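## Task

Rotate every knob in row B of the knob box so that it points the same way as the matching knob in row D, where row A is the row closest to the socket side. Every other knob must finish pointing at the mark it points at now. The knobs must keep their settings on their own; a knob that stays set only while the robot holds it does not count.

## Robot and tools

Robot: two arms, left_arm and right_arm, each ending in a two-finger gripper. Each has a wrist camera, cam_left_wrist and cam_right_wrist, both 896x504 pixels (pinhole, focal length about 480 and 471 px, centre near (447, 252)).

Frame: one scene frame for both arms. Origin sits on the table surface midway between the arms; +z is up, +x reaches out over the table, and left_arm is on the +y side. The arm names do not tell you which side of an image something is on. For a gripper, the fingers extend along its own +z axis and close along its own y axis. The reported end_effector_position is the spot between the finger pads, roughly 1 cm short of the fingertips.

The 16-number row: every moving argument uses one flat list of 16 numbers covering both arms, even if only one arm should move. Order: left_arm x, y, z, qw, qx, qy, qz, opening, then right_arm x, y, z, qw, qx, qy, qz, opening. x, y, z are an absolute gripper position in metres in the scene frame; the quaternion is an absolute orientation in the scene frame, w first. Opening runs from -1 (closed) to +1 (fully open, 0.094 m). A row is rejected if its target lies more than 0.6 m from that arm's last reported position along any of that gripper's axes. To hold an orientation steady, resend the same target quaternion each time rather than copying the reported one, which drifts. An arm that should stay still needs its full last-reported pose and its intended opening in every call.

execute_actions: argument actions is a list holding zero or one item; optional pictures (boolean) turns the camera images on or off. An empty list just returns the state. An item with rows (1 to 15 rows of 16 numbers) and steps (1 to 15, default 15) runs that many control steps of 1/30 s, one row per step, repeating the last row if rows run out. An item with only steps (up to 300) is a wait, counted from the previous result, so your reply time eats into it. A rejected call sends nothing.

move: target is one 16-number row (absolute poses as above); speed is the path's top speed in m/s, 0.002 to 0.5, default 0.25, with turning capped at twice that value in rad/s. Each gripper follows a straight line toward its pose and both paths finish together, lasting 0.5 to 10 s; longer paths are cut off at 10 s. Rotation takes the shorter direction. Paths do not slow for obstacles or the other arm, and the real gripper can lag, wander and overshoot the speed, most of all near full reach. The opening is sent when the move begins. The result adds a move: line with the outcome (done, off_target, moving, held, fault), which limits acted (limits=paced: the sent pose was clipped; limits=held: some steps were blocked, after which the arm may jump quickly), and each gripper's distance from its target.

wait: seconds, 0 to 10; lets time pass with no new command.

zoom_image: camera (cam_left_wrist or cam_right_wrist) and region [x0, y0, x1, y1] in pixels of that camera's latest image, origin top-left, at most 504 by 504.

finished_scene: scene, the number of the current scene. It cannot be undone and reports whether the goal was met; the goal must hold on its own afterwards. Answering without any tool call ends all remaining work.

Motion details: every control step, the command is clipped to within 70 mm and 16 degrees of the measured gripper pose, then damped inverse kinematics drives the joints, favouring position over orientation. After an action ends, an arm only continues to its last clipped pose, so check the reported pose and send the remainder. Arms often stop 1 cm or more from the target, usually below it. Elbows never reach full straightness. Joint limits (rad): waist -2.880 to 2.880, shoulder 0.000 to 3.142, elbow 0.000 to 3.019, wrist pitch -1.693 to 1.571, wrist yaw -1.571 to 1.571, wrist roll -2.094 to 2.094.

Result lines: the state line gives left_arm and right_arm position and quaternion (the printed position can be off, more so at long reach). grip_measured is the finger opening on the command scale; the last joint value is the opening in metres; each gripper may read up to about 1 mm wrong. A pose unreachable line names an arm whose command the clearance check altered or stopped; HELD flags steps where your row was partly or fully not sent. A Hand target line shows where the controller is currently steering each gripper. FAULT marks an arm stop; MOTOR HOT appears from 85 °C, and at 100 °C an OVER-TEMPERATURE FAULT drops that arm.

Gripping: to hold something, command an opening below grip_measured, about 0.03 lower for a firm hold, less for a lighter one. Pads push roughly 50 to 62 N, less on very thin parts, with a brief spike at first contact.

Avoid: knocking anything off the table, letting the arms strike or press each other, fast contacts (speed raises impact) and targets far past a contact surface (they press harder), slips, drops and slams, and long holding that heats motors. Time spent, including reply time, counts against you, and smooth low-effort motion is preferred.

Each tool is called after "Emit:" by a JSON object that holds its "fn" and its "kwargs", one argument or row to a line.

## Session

Emit:
{"fn": "execute_actions", "kwargs": {
  "actions": []
}}

Scene clock: 0.00 s of 8400.00 s.
left_arm: end_effector_position=(+0.5002, +0.5530, +0.1965) grip_measured=+1.000 end_effector_quat_wxyz=(+0.113, -0.011, +0.987, -0.114) | right_arm: end_effector_position=(+0.1675, -0.2446, +0.3455) grip_measured=+1.000 end_effector_quat_wxyz=(+0.509, +0.117, +0.853, -0.001)
Joint positions: left_arm=[ 0.857  1.774  1.632 -1.391  0.321  0.651  0.094] | right_arm=[ 1.314  0.661  0.882 -1.557  1.051  1.436  0.094]
Joint velocities: left_arm=[ 0.005 -0.015  0.002  0.002 -0.022 -0.022  0.   ] | right_arm=[-0.005 -0.005  0.012  0.017 -0.022  0.007  0.   ]
Hand target (left_arm): +0.506, +0.558, +0.213; +0.129, -0.008, +0.986, -0.102
Hand target (right_arm): +0.168, -0.243, +0.355; +0.510, +0.123, +0.851, +0.010

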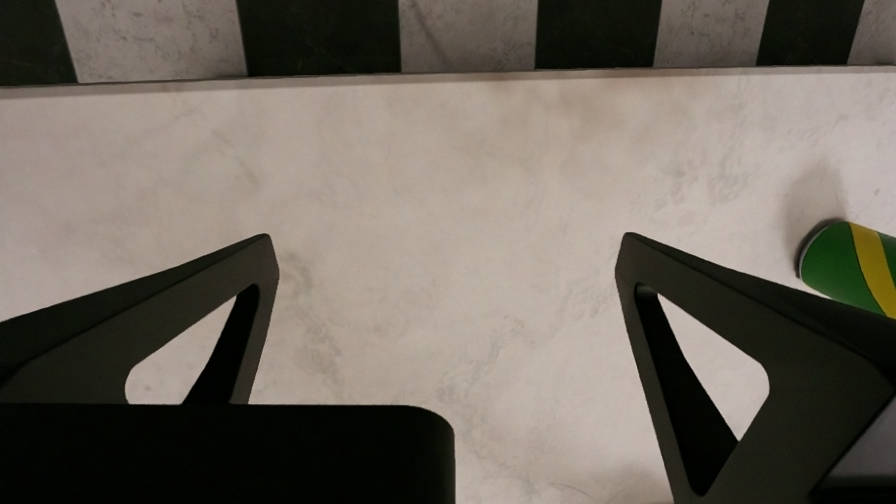

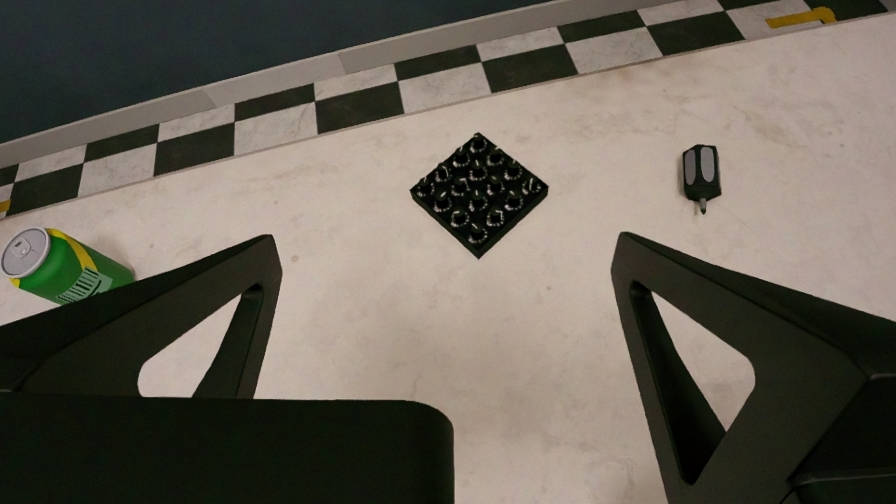

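Emit:
{"fn": "zoom_image", "kwargs": {
  "camera": "cam_right_wrist",
  "region": [400, 120, 560, 270]
}}

Region (400, 120, 560, 270) of cam_right_wrist's 896x504 image, scaled by 3.150, with more detail than that image has; it fills the top 472 rows of this view, and the rest is white.

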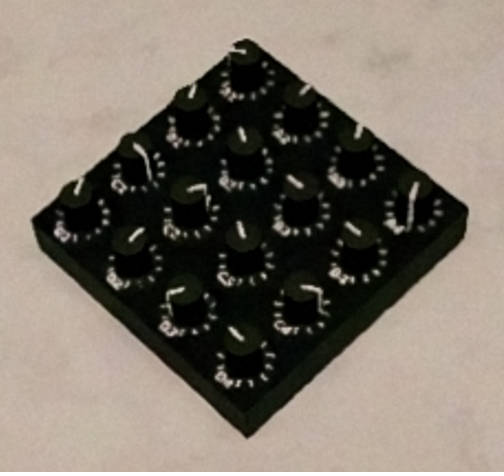

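Emit:
{"fn": "move", "kwargs": {
  "target": [0.305, 0.396, 0.20, 0.113, -0.011, 0.987, -0.114, 1.0, 0.36, -0.287, 0.14, 0.309, 0.0, 0.951, 0.0, 1.0],
  "speed": 0.2
}}

Scene clock: 35.93 s of 8400.00 s.
left_arm: end_effector_position=(+0.3073, +0.3973, +0.2029) grip_measured=+1.000 end_effector_quat_wxyz=(+0.116, -0.010, +0.987, -0.112) | right_arm: end_effector_position=(+0.3413, -0.2923, +0.1159) grip_measured=+1.000 end_effector_quat_wxyz=(+0.276, +0.003, +0.961, -0.009)
Joint positions: left_arm=[ 0.857  1.115  0.955 -1.366  0.321  0.651  0.094] | right_arm=[ 0.312  1.091  0.623 -0.568  0.174  0.256  0.094]
Joint velocities: left_arm=[-0.005 -0.005  0.002 -0.012  0.051 -0.022  0.   ] | right_arm=[-0.005 -0.015  0.002  0.002  0.081  0.007  0.   ]
Hand target (left_arm): +0.305, +0.396, +0.202; +0.113, -0.011, +0.987, -0.114
Hand target (right_arm): +0.358, -0.292, +0.137; +0.302, +0.003, +0.953, -0.003
Off the commanded pose (left_arm): 0.004 m, 0 deg.
Off the commanded pose (right_arm): 0.031 m, 4 deg.
After step 90, 30.97 s passed at rest.
move: off_target (right_arm)

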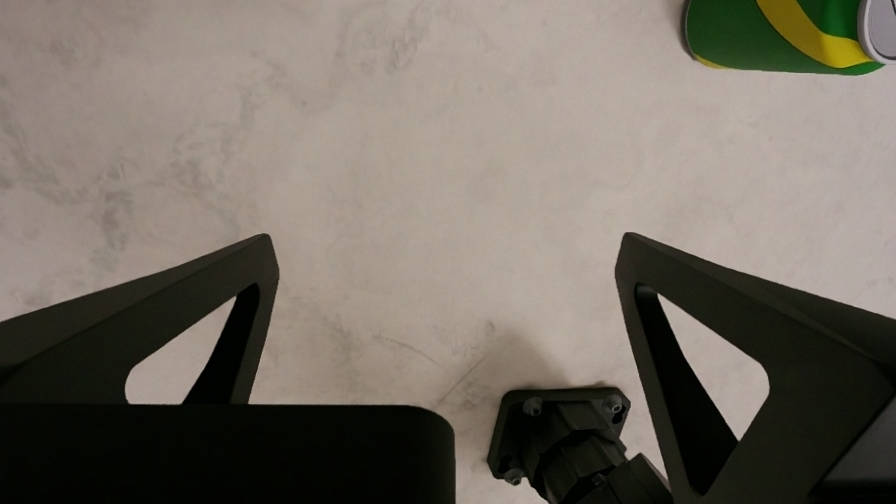

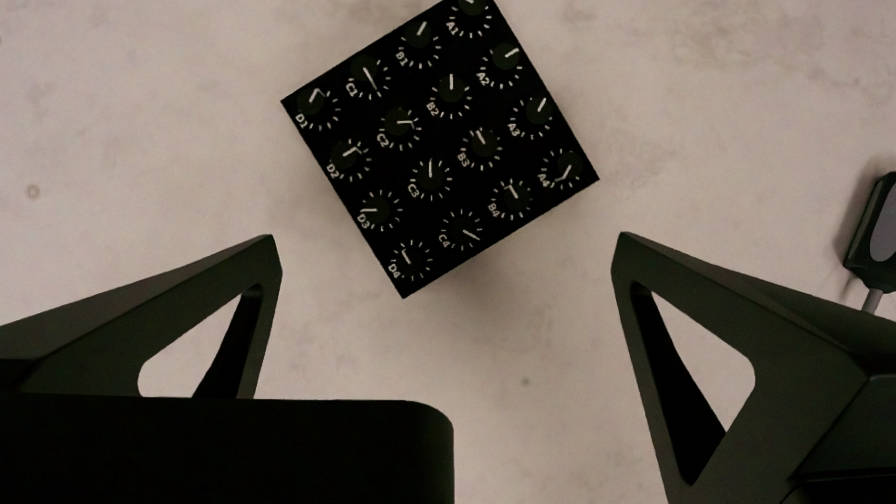

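Emit:
{"fn": "zoom_image", "kwargs": {
  "camera": "cam_right_wrist",
  "region": [275, 0, 605, 305]
}}

Emit:
{"fn": "zoom_image", "kwargs": {
  "camera": "cam_right_wrist",
  "region": [275, 40, 435, 200]
}}

Emit:
{"fn": "zoom_image", "kwargs": {
  "camera": "cam_right_wrist",
  "region": [340, 145, 500, 305]
}}

Emit:
{"fn": "zoom_image", "kwargs": {
  "camera": "cam_right_wrist",
  "region": [385, 0, 545, 160]
}}

Emit:
{"fn": "zoom_image", "kwargs": {
  "camera": "cam_right_wrist",
  "region": [445, 80, 605, 240]
}}

Region (275, 0, 605, 305) of cam_right_wrist's 896x504 image, scaled by 1.527, with more detail than that image has; it fills the top 466 rows of this view, and the rest is white.

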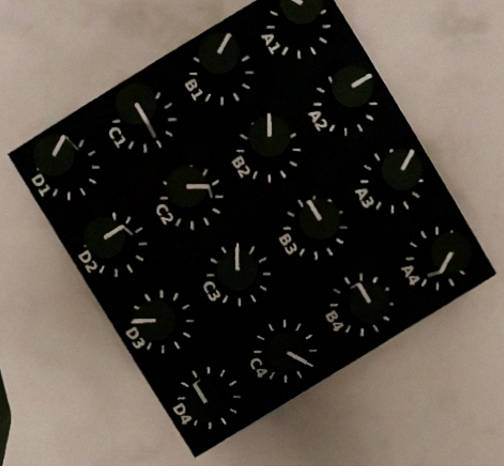

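Region (275, 40, 435, 200) of cam_right_wrist's 896x504 image, scaled by 3.150, with more detail than that image has.

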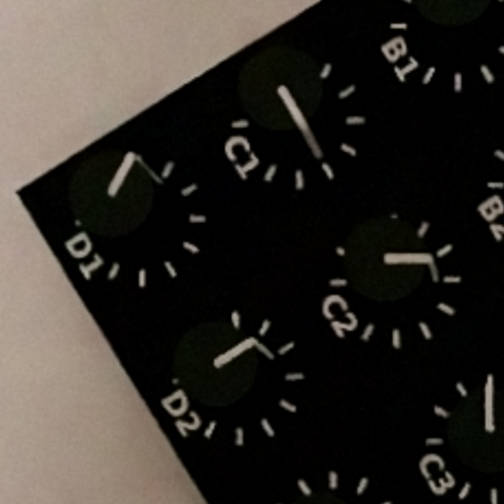

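Region (340, 145, 500, 305) of cam_right_wrist's 896x504 image, scaled by 3.150, with more detail than that image has.

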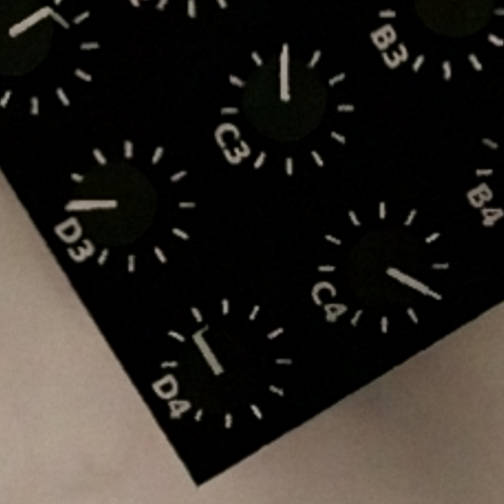

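Region (385, 0, 545, 160) of cam_right_wrist's 896x504 image, scaled by 3.150, with more detail than that image has.

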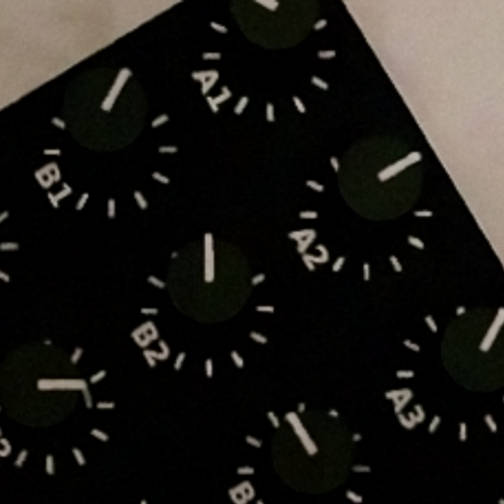

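Region (445, 80, 605, 240) of cam_right_wrist's 896x504 image, scaled by 3.150, with more detail than that image has.

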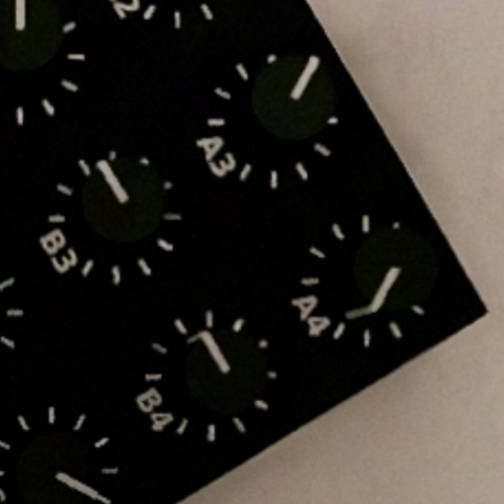

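Emit:
{"fn": "zoom_image", "kwargs": {
  "camera": "cam_right_wrist",
  "region": [200, 210, 320, 330]
}}

Emit:
{"fn": "zoom_image", "kwargs": {
  "camera": "cam_right_wrist",
  "region": [575, 210, 695, 330]
}}

Emit:
{"fn": "zoom_image", "kwargs": {
  "camera": "cam_left_wrist",
  "region": [200, 210, 320, 330]
}}

Emit:
{"fn": "zoom_image", "kwargs": {
  "camera": "cam_left_wrist",
  "region": [575, 210, 695, 330]
}}

Region (200, 210, 320, 330) of cam_right_wrist's 896x504 image, scaled by 4.200, with more detail than that image has.

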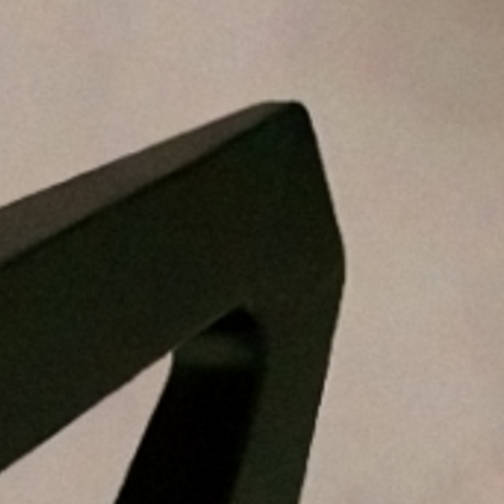

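Region (575, 210, 695, 330) of cam_right_wrist's 896x504 image, scaled by 4.200, with more detail than that image has.

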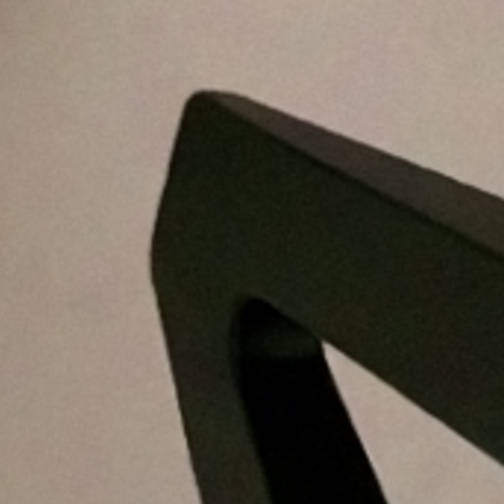

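Region (200, 210, 320, 330) of cam_left_wrist's 896x504 image, scaled by 4.200, with more detail than that image has.

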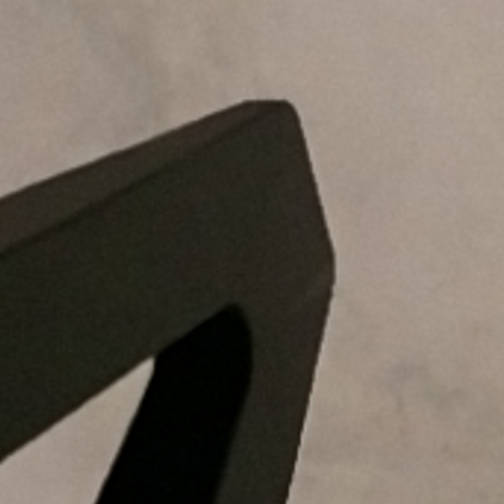

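Region (575, 210, 695, 330) of cam_left_wrist's 896x504 image, scaled by 4.200, with more detail than that image has.

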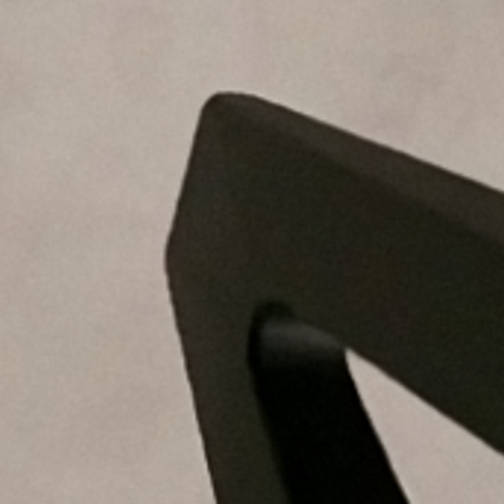

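Emit:
{"fn": "move", "kwargs": {
  "target": [0.3073, 0.3973, 0.2029, 0.116, -0.010, 0.987, -0.112, 1.0, 0.437, -0.293, 0.118, 0.0, -0.3584, 0.9336, 0.0, -0.55],
  "speed": 0.3
}}

Emit:
{"fn": "move", "kwargs": {
  "target": [0.3073, 0.3973, 0.2029, 0.116, -0.010, 0.987, -0.112, 1.0, 0.4115, -0.298, 0.062, 0.0, -0.3584, 0.9336, 0.0, -0.55],
  "speed": 0.06
}}

Scene clock: 137.30 s of 8400.00 s.
left_arm: end_effector_position=(+0.3073, +0.3973, +0.2029) grip_measured=+1.000 end_effector_quat_wxyz=(+0.116, -0.010, +0.987, -0.112) | right_arm: end_effector_position=(+0.4215, -0.2879, +0.1061) grip_measured=-0.548 end_effector_quat_wxyz=(-0.012, -0.361, +0.933, +0.001)
Joint positions: left_arm=[ 0.857  1.115  0.955 -1.366  0.321  0.651  0.094] | right_arm=[ 0.204  1.622  1.209 -1.183  0.003 -0.548  0.021]
Joint velocities: left_arm=[ 0.005  0.005 -0.007 -0.027  0.022 -0.022  0.   ] | right_arm=[-0.015 -0.005  0.002 -0.002  0.051 -0.125  0.   ]
Hand target (left_arm): +0.307, +0.397, +0.203; +0.116, -0.010, +0.987, -0.112
Hand target (right_arm): +0.437, -0.294, +0.117; -0.001, -0.361, +0.933, -0.003
Off the commanded pose (left_arm): 0.000 m, 0 deg.
Off the commanded pose (right_arm): 0.020 m, 1 deg.
After step 90, 96.27 s passed at rest.
move: off_target (right_arm)

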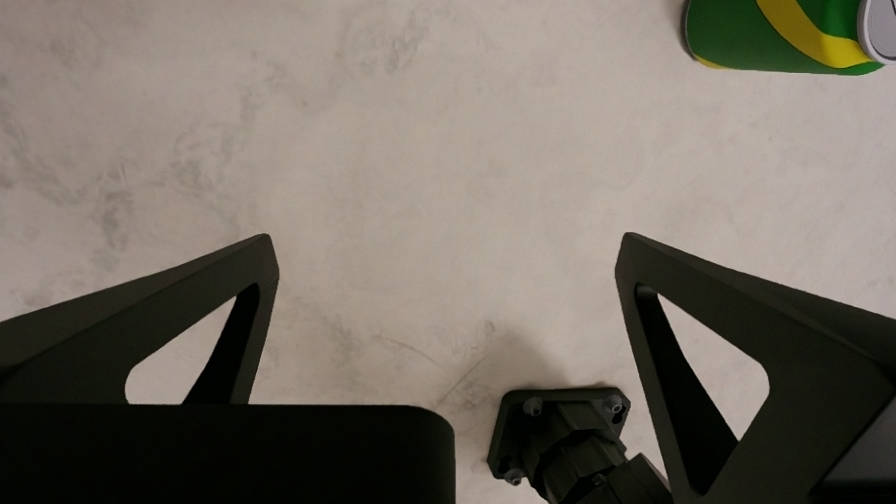

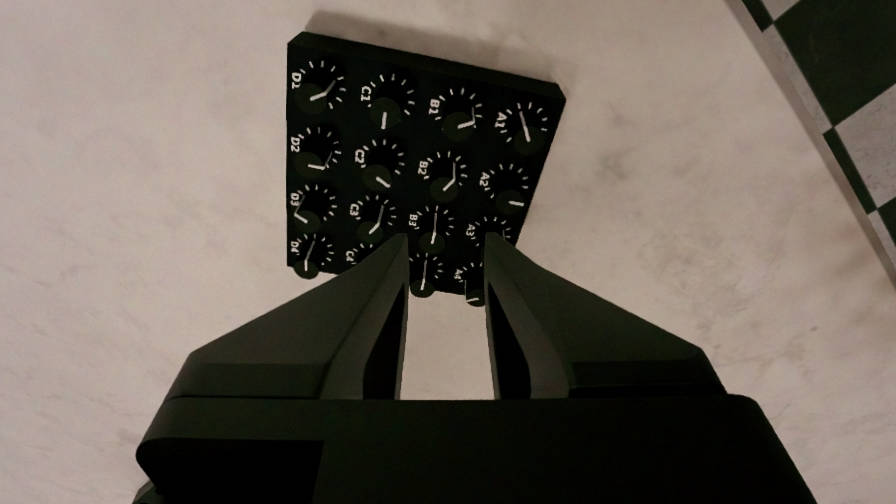

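Scene clock: 138.37 s of 8400.00 s.
left_arm: end_effector_position=(+0.3073, +0.3973, +0.2029) grip_measured=+1.000 end_effector_quat_wxyz=(+0.116, -0.010, +0.987, -0.112) | right_arm: end_effector_position=(+0.4065, -0.2918, +0.0657) grip_measured=-0.548 end_effector_quat_wxyz=(-0.002, -0.359, +0.933, -0.001)
Joint positions: left_arm=[ 0.857  1.115  0.955 -1.366  0.321  0.651  0.094] | right_arm=[ 0.202  1.622  1.09  -1.043  0.003 -0.548  0.021]
Joint velocities: left_arm=[-0.005 -0.015 -0.002 -0.012 -0.022 -0.022  0.   ] | right_arm=[-0.015 -0.015 -0.012 -0.012  0.081 -0.037  0.001]
Hand target (left_arm): +0.307, +0.397, +0.203; +0.116, -0.010, +0.987, -0.112
Hand target (right_arm): +0.411, -0.298, +0.062; -0.000, -0.358, +0.934, +0.000
Off the commanded pose (left_arm): 0.000 m, 0 deg.
Off the commanded pose (right_arm): 0.009 m, 0 deg.
move: done

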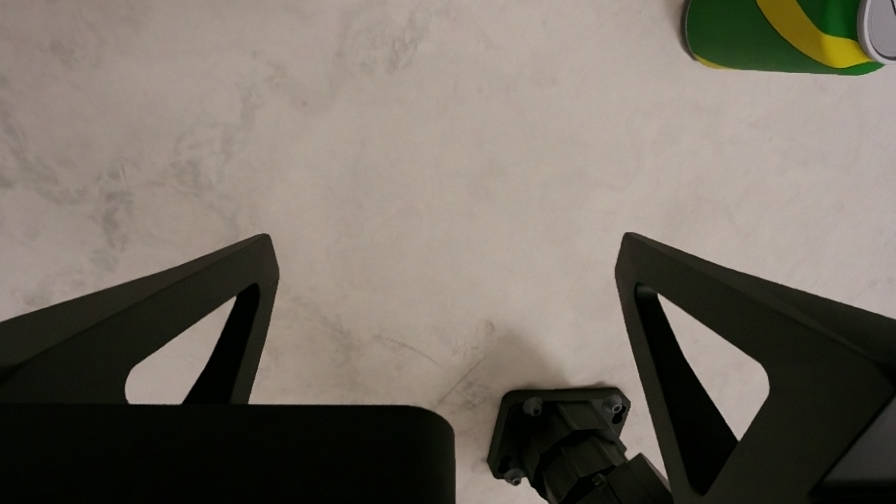

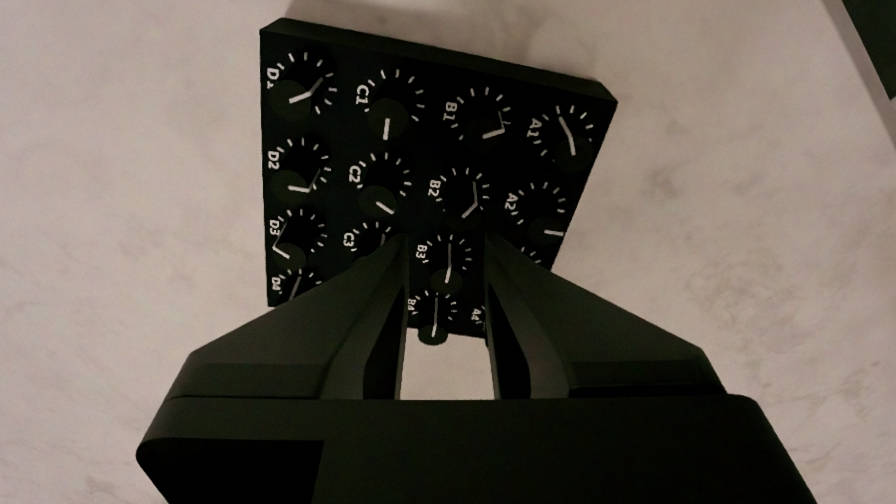

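Emit:
{"fn": "zoom_image", "kwargs": {
  "camera": "cam_right_wrist",
  "region": [387, 150, 527, 290]
}}

Region (387, 150, 527, 290) of cam_right_wrist's 896x504 image, scaled by 3.600, with more detail than that image has.

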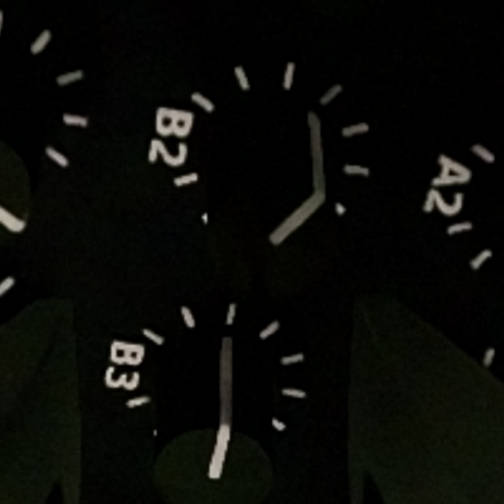

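Emit:
{"fn": "move", "kwargs": {
  "target": [0.3073, 0.3973, 0.2029, 0.116, -0.010, 0.987, -0.112, 1.0, 0.4145, -0.3021, 0.049, 0.0, -0.3584, 0.9336, 0.0, -0.55],
  "speed": 0.03
}}

Emit:
{"fn": "zoom_image", "kwargs": {
  "camera": "cam_right_wrist",
  "region": [377, 170, 517, 310]
}}

Scene clock: 165.50 s of 8400.00 s.
left_arm: end_effector_position=(+0.3073, +0.3973, +0.2029) grip_measured=+1.000 end_effector_quat_wxyz=(+0.116, -0.010, +0.987, -0.112) | right_arm: end_effector_position=(+0.4109, -0.2963, +0.0541) grip_measured=-0.548 end_effector_quat_wxyz=(-0.000, -0.359, +0.933, -0.001)
Joint positions: left_arm=[ 0.857  1.115  0.955 -1.366  0.321  0.651  0.094] | right_arm=[ 0.19   1.644  1.083 -1.01   0.003 -0.557  0.021]
Joint velocities: left_arm=[-0.015 -0.005 -0.012 -0.017  0.022 -0.081  0.   ] | right_arm=[ 0.005  0.005 -0.007  0.002 -0.037  0.051  0.   ]
Hand target (left_arm): +0.307, +0.397, +0.203; +0.116, -0.010, +0.987, -0.112
Hand target (right_arm): +0.414, -0.302, +0.049; -0.000, -0.358, +0.934, +0.000
Off the commanded pose (left_arm): 0.000 m, 0 deg.
Off the commanded pose (right_arm): 0.009 m, 0 deg.
After step 90, 23.13 s passed at rest.
move: done

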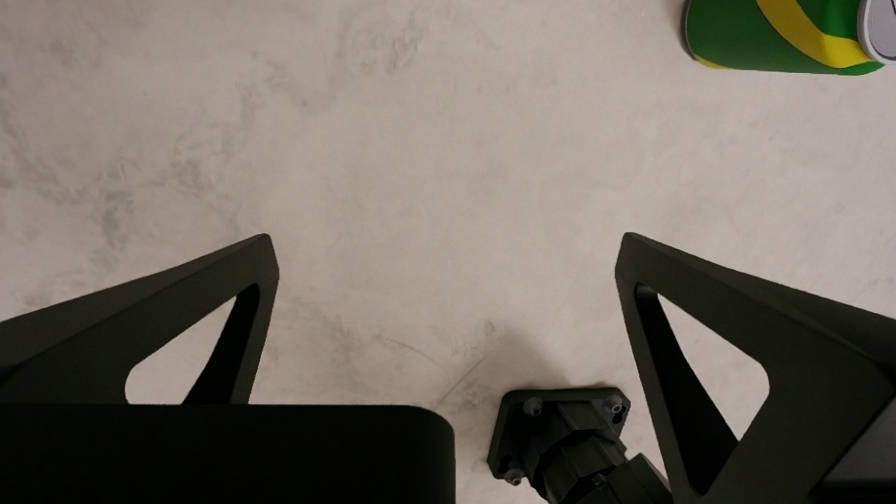

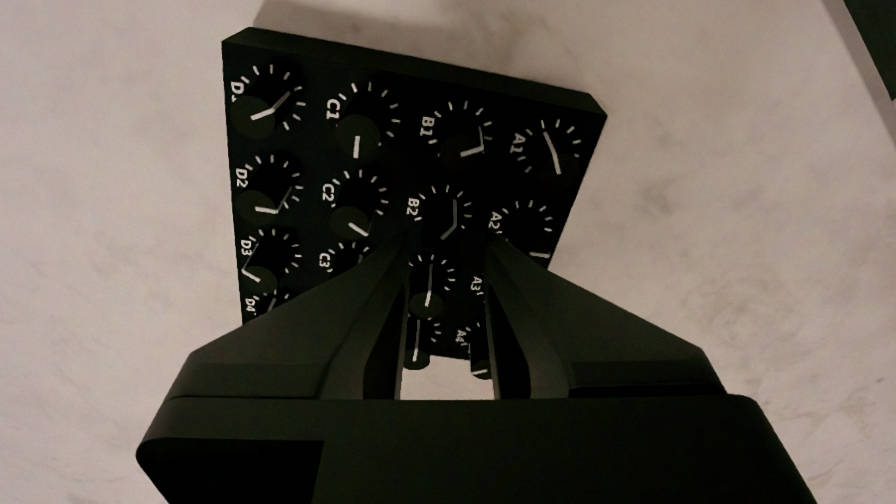

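Region (377, 170, 517, 310) of cam_right_wrist's 896x504 image, scaled by 3.600, with more detail than that image has.

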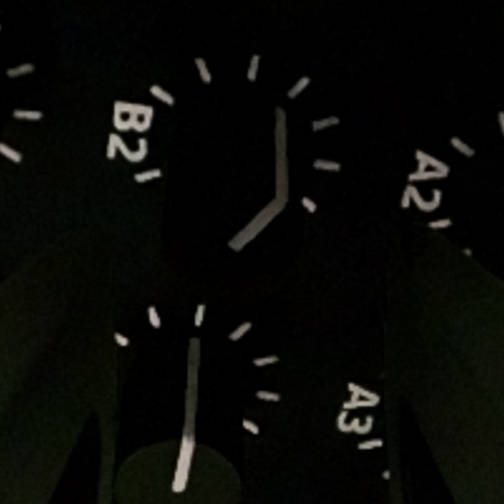

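Emit:
{"fn": "execute_actions", "kwargs": {
  "actions": []
}}

Scene clock: 189.30 s of 8400.00 s.
left_arm: end_effector_position=(+0.3073, +0.3973, +0.2029) grip_measured=+1.000 end_effector_quat_wxyz=(+0.116, -0.010, +0.987, -0.112) | right_arm: end_effector_position=(+0.4109, -0.2963, +0.0541) grip_measured=-0.548 end_effector_quat_wxyz=(-0.000, -0.359, +0.933, -0.001)
Joint positions: left_arm=[ 0.857  1.115  0.955 -1.366  0.321  0.651  0.094] | right_arm=[ 0.19   1.644  1.083 -1.01   0.003 -0.558  0.021]
Joint velocities: left_arm=[-0.005 -0.015 -0.007 -0.012  0.022 -0.066  0.   ] | right_arm=[-0.005 -0.024 -0.007 -0.012 -0.037  0.022  0.   ]
Hand target (left_arm): +0.307, +0.397, +0.203; +0.116, -0.010, +0.987, -0.112
Hand target (right_arm): +0.414, -0.302, +0.049; -0.000, -0.358, +0.934, +0.000
Off the commanded pose (left_arm): 0.000 m, 0 deg.
Off the commanded pose (right_arm): 0.009 m, 0 deg.
Steps of this call (steps 1 to 90: nothing new was sent; then 20.80 s passed at rest). Readings (end_effector_position):
1: left_arm (+0.3073, +0.3973, +0.2029) | right_arm (+0.4109, -0.2963, +0.0541)
2: left_arm (+0.3073, +0.3973, +0.2029) | right_arm (+0.4109, -0.2963, +0.0541)
4: left_arm (+0.3073, +0.3973, +0.2029) | right_arm (+0.4109, -0.2963, +0.0541)
8: left_arm (+0.3073, +0.3973, +0.2029) | right_arm (+0.4109, -0.2963, +0.0541)
90: the state above

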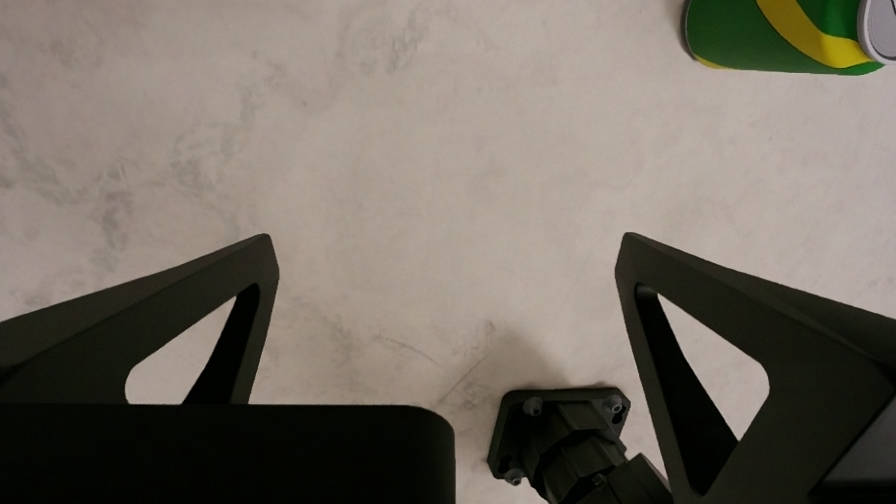

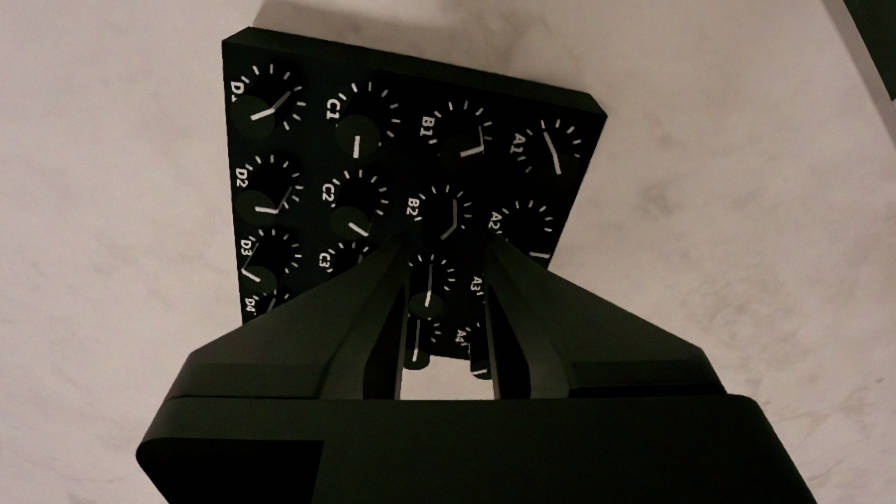

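Emit:
{"fn": "move", "kwargs": {
  "target": [0.3073,0.3973,0.2029,0.116,-0.010,0.987,-0.112,1.0,0.4131,-0.3021,0.0325,0,-0.3584,0.9336,0,-0.55],
  "speed": 0.03
}}

Emit:
{"fn": "zoom_image", "kwargs": {
  "camera": "cam_right_wrist",
  "region": [346, 160, 546, 340]
}}

Scene clock: 207.93 s of 8400.00 s.
left_arm: end_effector_position=(+0.3073, +0.3973, +0.2029) grip_measured=+1.000 end_effector_quat_wxyz=(+0.116, -0.010, +0.987, -0.112) | right_arm: end_effector_position=(+0.4096, -0.2965, +0.0374) grip_measured=-0.548 end_effector_quat_wxyz=(-0.000, -0.359, +0.933, -0.001)
Joint positions: left_arm=[ 0.857  1.115  0.955 -1.366  0.321  0.651  0.094] | right_arm=[ 0.19   1.667  1.06  -0.965  0.003 -0.558  0.021]
Joint velocities: left_arm=[-0.015 -0.005  0.002  0.002  0.066 -0.007  0.   ] | right_arm=[-0.005 -0.015 -0.012  0.012  0.022  0.007 -0.   ]
Hand target (left_arm): +0.307, +0.397, +0.203; +0.116, -0.010, +0.987, -0.112
Hand target (right_arm): +0.413, -0.302, +0.033; -0.000, -0.358, +0.934, +0.000
Off the commanded pose (left_arm): 0.000 m, 0 deg.
Off the commanded pose (right_arm): 0.008 m, 0 deg.
After step 90, 14.60 s passed at rest.
move: done

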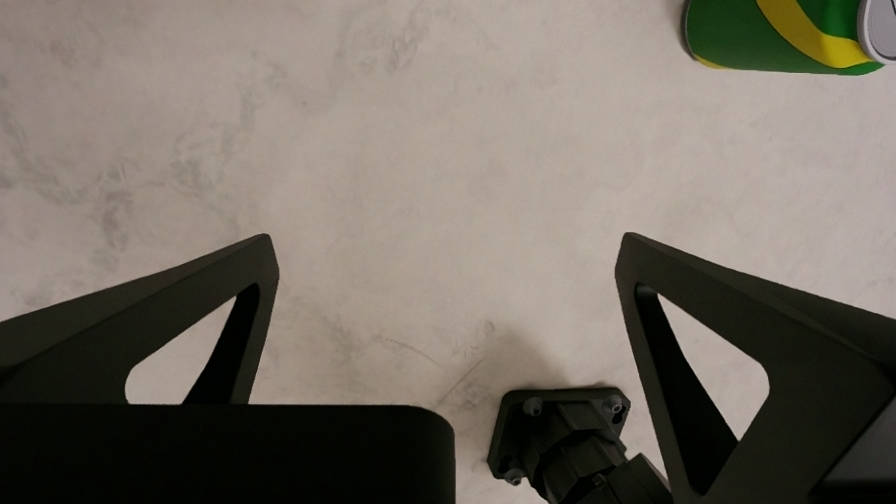

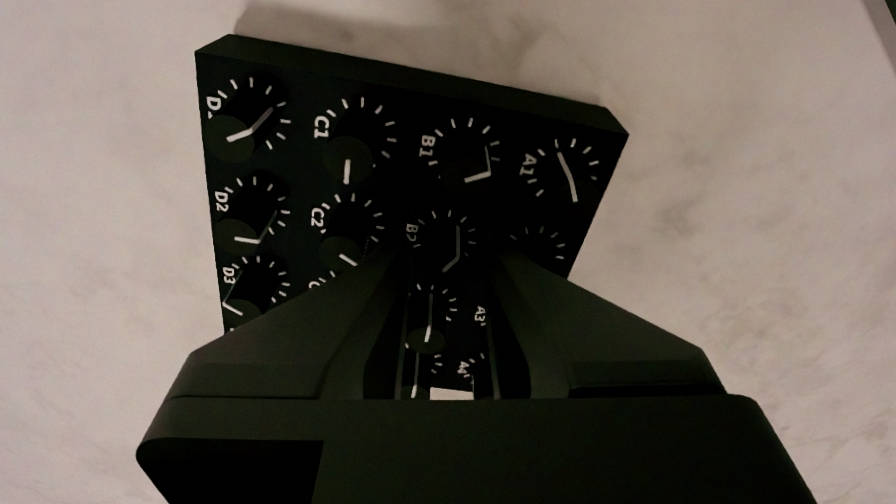

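Region (346, 160, 546, 340) of cam_right_wrist's 896x504 image, scaled by 2.520, with more detail than that image has; it fills the top 454 rows of this view, and the rest is white.

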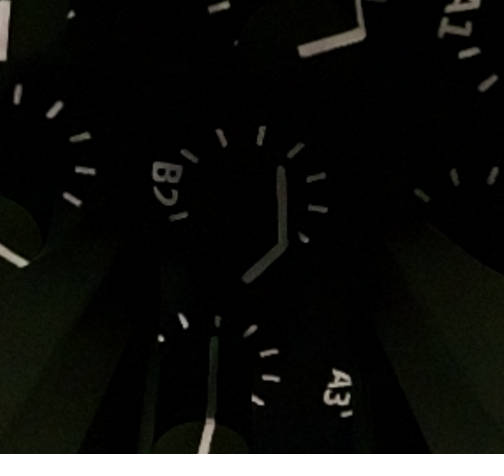

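Emit:
{"fn": "execute_actions", "kwargs": {
  "actions": [
    {"rows": [[0.3073,0.3973,0.2029,0.116,-0.010,0.987,-0.112,1.0,0.4096,-0.2965,0.0374,0,-0.359,0.9333,0,-0.57],[0.3073,0.3973,0.2029,0.116,-0.010,0.987,-0.112,1.0,0.4096,-0.2965,0.0374,0,-0.359,0.9333,0,-0.59],[0.3073,0.3973,0.2029,0.116,-0.010,0.987,-0.112,1.0,0.4096,-0.2965,0.0374,0,-0.359,0.9333,0,-0.61],[0.3073,0.3973,0.2029,0.116,-0.010,0.987,-0.112,1.0,0.4096,-0.2965,0.0374,0,-0.359,0.9333,0,-0.63],[0.3073,0.3973,0.2029,0.116,-0.010,0.987,-0.112,1.0,0.4096,-0.2965,0.0374,0,-0.359,0.9333,0,-0.65],[0.3073,0.3973,0.2029,0.116,-0.010,0.987,-0.112,1.0,0.4096,-0.2965,0.0374,0,-0.359,0.9333,0,-0.67],[0.3073,0.3973,0.2029,0.116,-0.010,0.987,-0.112,1.0,0.4096,-0.2965,0.0374,0,-0.359,0.9333,0,-0.69],[0.3073,0.3973,0.2029,0.116,-0.010,0.987,-0.112,1.0,0.4096,-0.2965,0.0374,0,-0.359,0.9333,0,-0.71],[0.3073,0.3973,0.2029,0.116,-0.010,0.987,-0.112,1.0,0.4096,-0.2965,0.0374,0,-0.359,0.9333,0,-0.73],[0.3073,0.3973,0.2029,0.116,-0.010,0.987,-0.112,1.0,0.4096,-0.2965,0.0374,0,-0.359,0.9333,0,-0.745],[0.3073,0.3973,0.2029,0.116,-0.010,0.987,-0.112,1.0,0.4096,-0.2965,0.0374,0,-0.359,0.9333,0,-0.76],[0.3073,0.3973,0.2029,0.116,-0.010,0.987,-0.112,1.0,0.4096,-0.2965,0.0374,0,-0.359,0.9333,0,-0.775],[0.3073,0.3973,0.2029,0.116,-0.010,0.987,-0.112,1.0,0.4096,-0.2965,0.0374,0,-0.359,0.9333,0,-0.79]], "steps": 15}
  ]
}}

Emit:
{"fn": "execute_actions", "kwargs": {
  "actions": [
    {"steps": 10}
  ],
  "pictures": false
}}

Scene clock: 229.93 s of 8400.00 s.
left_arm: end_effector_position=(+0.3073, +0.3973, +0.2029) grip_measured=+1.000 end_effector_quat_wxyz=(+0.116, -0.010, +0.987, -0.112) | right_arm: end_effector_position=(+0.4092, -0.2961, +0.0371) grip_measured=-0.779 end_effector_quat_wxyz=(-0.001, -0.359, +0.933, -0.000)
Joint positions: left_arm=[ 0.857  1.115  0.955 -1.366  0.321  0.651  0.094] | right_arm=[ 0.19   1.667  1.06  -0.965  0.    -0.558  0.01 ]
Joint velocities: left_arm=[-0.005  0.005 -0.012 -0.002  0.007 -0.007  0.   ] | right_arm=[-0.005 -0.005  0.002 -0.017 -0.022 -0.022  0.   ]
Hand target (left_arm): +0.307, +0.397, +0.203; +0.116, -0.010, +0.987, -0.112
Hand target (right_arm): +0.409, -0.297, +0.037; -0.000, -0.359, +0.933, +0.000
Off the commanded pose (left_arm): 0.000 m, 0 deg.
Off the commanded pose (right_arm): 0.001 m, 0 deg.
Steps of this call (steps 1 to 90: nothing new was sent; then 18.50 s passed at rest; steps 91 to 105: all 15 steps of this action). Readings (end_effector_position):
91: left_arm (+0.3073, +0.3973, +0.2029) | right_arm (+0.4096, -0.2965, +0.0374)
92: left_arm (+0.3073, +0.3973, +0.2029) | right_arm (+0.4096, -0.2965, +0.0374)
94: left_arm (+0.3073, +0.3973, +0.2029) | right_arm (+0.4096, -0.2965, +0.0374)
98: left_arm (+0.3073, +0.3973, +0.2029) | right_arm (+0.4096, -0.2965, +0.0374)
105: the state above

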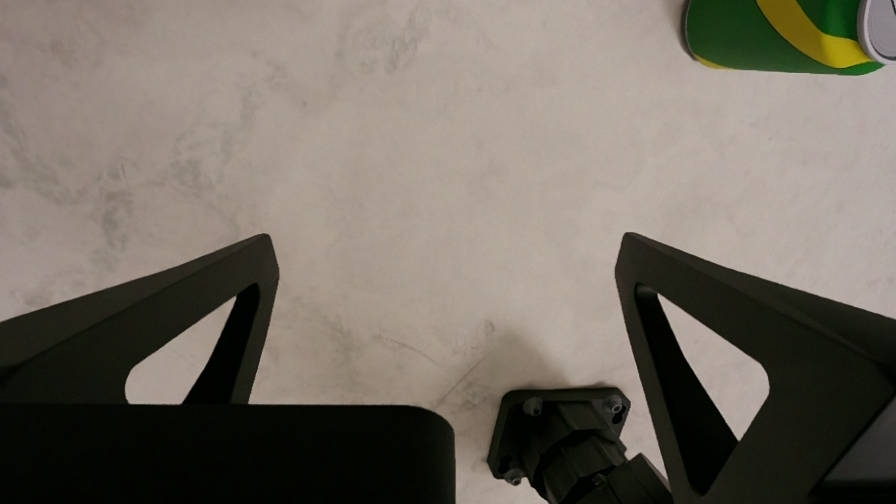

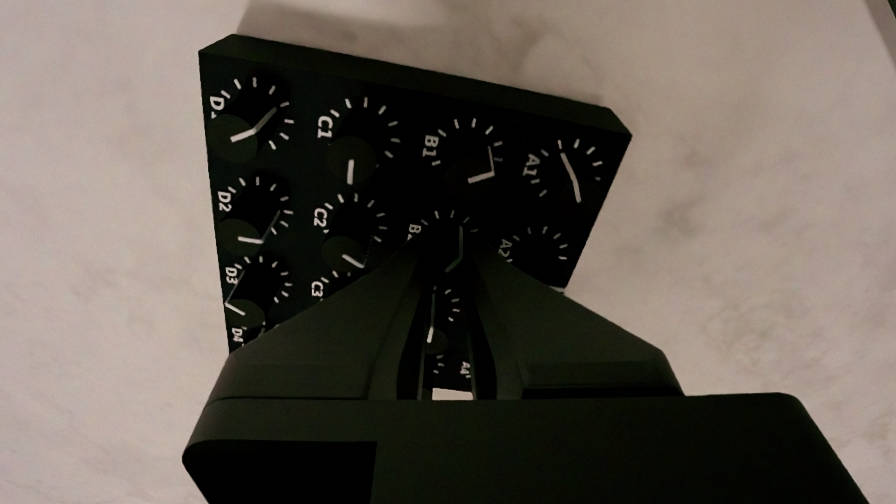

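Scene clock: 230.27 s of 8400.00 s.
left_arm: end_effector_position=(+0.3073, +0.3973, +0.2029) grip_measured=+1.000 end_effector_quat_wxyz=(+0.116, -0.010, +0.987, -0.112) | right_arm: end_effector_position=(+0.4092, -0.2961, +0.0371) grip_measured=-0.779 end_effector_quat_wxyz=(-0.001, -0.359, +0.933, -0.000)
Joint positions: left_arm=[ 0.857  1.115  0.955 -1.366  0.321  0.651  0.094] | right_arm=[ 0.19   1.667  1.06  -0.965  0.    -0.558  0.01 ]
Joint velocities: left_arm=[-0.005 -0.005 -0.012  0.002 -0.007  0.007  0.   ] | right_arm=[-0.005 -0.015  0.002 -0.002 -0.007 -0.007 -0.001]
Hand target (left_arm): +0.307, +0.397, +0.203; +0.116, -0.010, +0.987, -0.112
Hand target (right_arm): +0.409, -0.297, +0.037; -0.000, -0.359, +0.933, +0.000
Off the commanded pose (left_arm): 0.000 m, 0 deg.
Off the commanded pose (right_arm): 0.001 m, 0 deg.
Steps of this call (steps 1 to 10: nothing new was sent). Readings (end_effector_position):
1: left_arm (+0.3073, +0.3973, +0.2029) | right_arm (+0.4092, -0.2961, +0.0371)
2: left_arm (+0.3073, +0.3973, +0.2029) | right_arm (+0.4092, -0.2961, +0.0371)
4: left_arm (+0.3073, +0.3973, +0.2029) | right_arm (+0.4092, -0.2961, +0.0371)
8: left_arm (+0.3073, +0.3973, +0.2029) | right_arm (+0.4092, -0.2961, +0.0371)
10: the state above

Emit:
{"fn": "move", "kwargs": {
  "target": [0.3073,0.3973,0.2029,0.116,-0.010,0.987,-0.112,1.0,0.4092,-0.2961,0.0371,0,0.1659,0.9861,0,-0.805],
  "speed": 0.35
}}

Emit:
{"fn": "zoom_image", "kwargs": {
  "camera": "cam_right_wrist",
  "region": [346, 160, 546, 340]
}}

Scene clock: 238.40 s of 8400.00 s.
left_arm: end_effector_position=(+0.3073, +0.3973, +0.2029) grip_measured=+1.000 end_effector_quat_wxyz=(+0.116, -0.010, +0.987, -0.112) | right_arm: end_effector_position=(+0.4091, -0.2957, +0.0371) grip_measured=-0.791 end_effector_quat_wxyz=(-0.001, +0.157, +0.988, +0.001)
Joint positions: left_arm=[ 0.857  1.115  0.955 -1.366  0.321  0.651  0.094] | right_arm=[ 0.19   1.667  1.06  -0.965 -0.002  0.492  0.01 ]
Joint velocities: left_arm=[-0.005 -0.015 -0.007 -0.017  0.022  0.066  0.   ] | right_arm=[-0.005 -0.015 -0.002 -0.007  0.007 -0.037 -0.   ]
Hand target (left_arm): +0.307, +0.397, +0.203; +0.116, -0.010, +0.987, -0.112
Hand target (right_arm): +0.409, -0.296, +0.037; -0.000, +0.166, +0.986, +0.000
Off the commanded pose (left_arm): 0.000 m, 0 deg.
Off the commanded pose (right_arm): 0.000 m, 1 deg.
After step 90, 2.97 s passed at rest.
move: done

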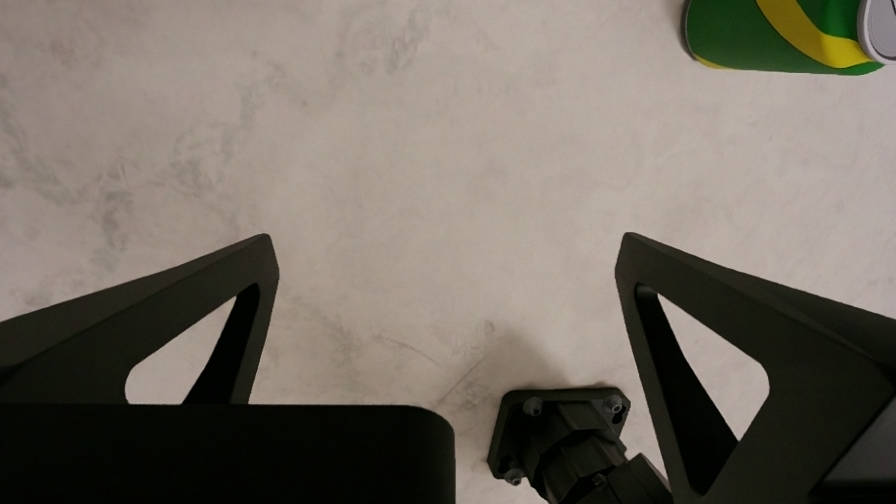

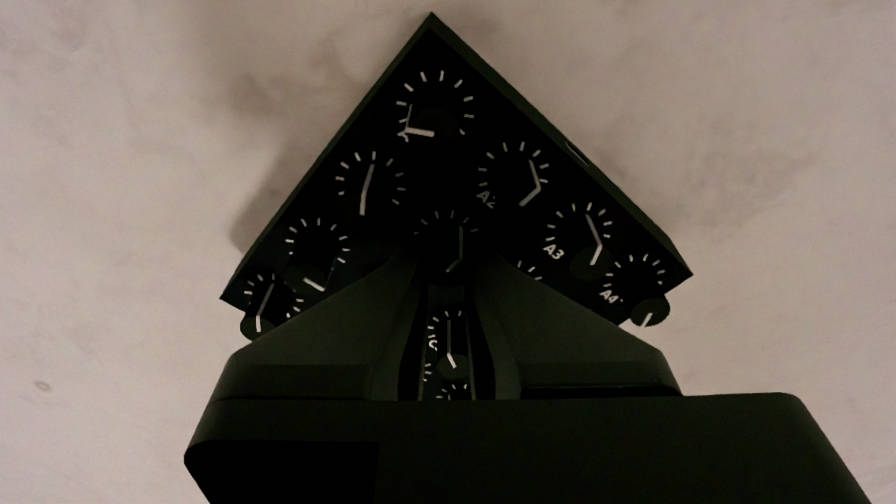

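Region (346, 160, 546, 340) of cam_right_wrist's 896x504 image, scaled by 2.520, with more detail than that image has; it fills the top 454 rows of this view, and the rest is white.

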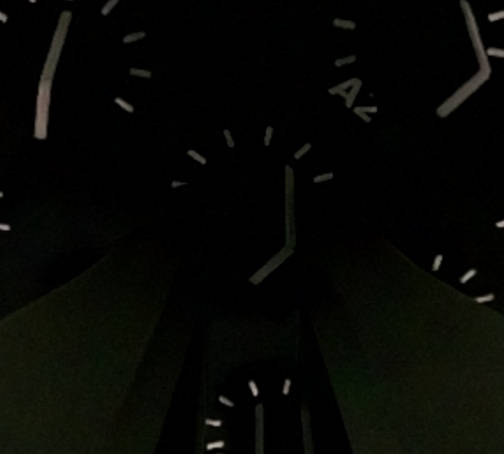

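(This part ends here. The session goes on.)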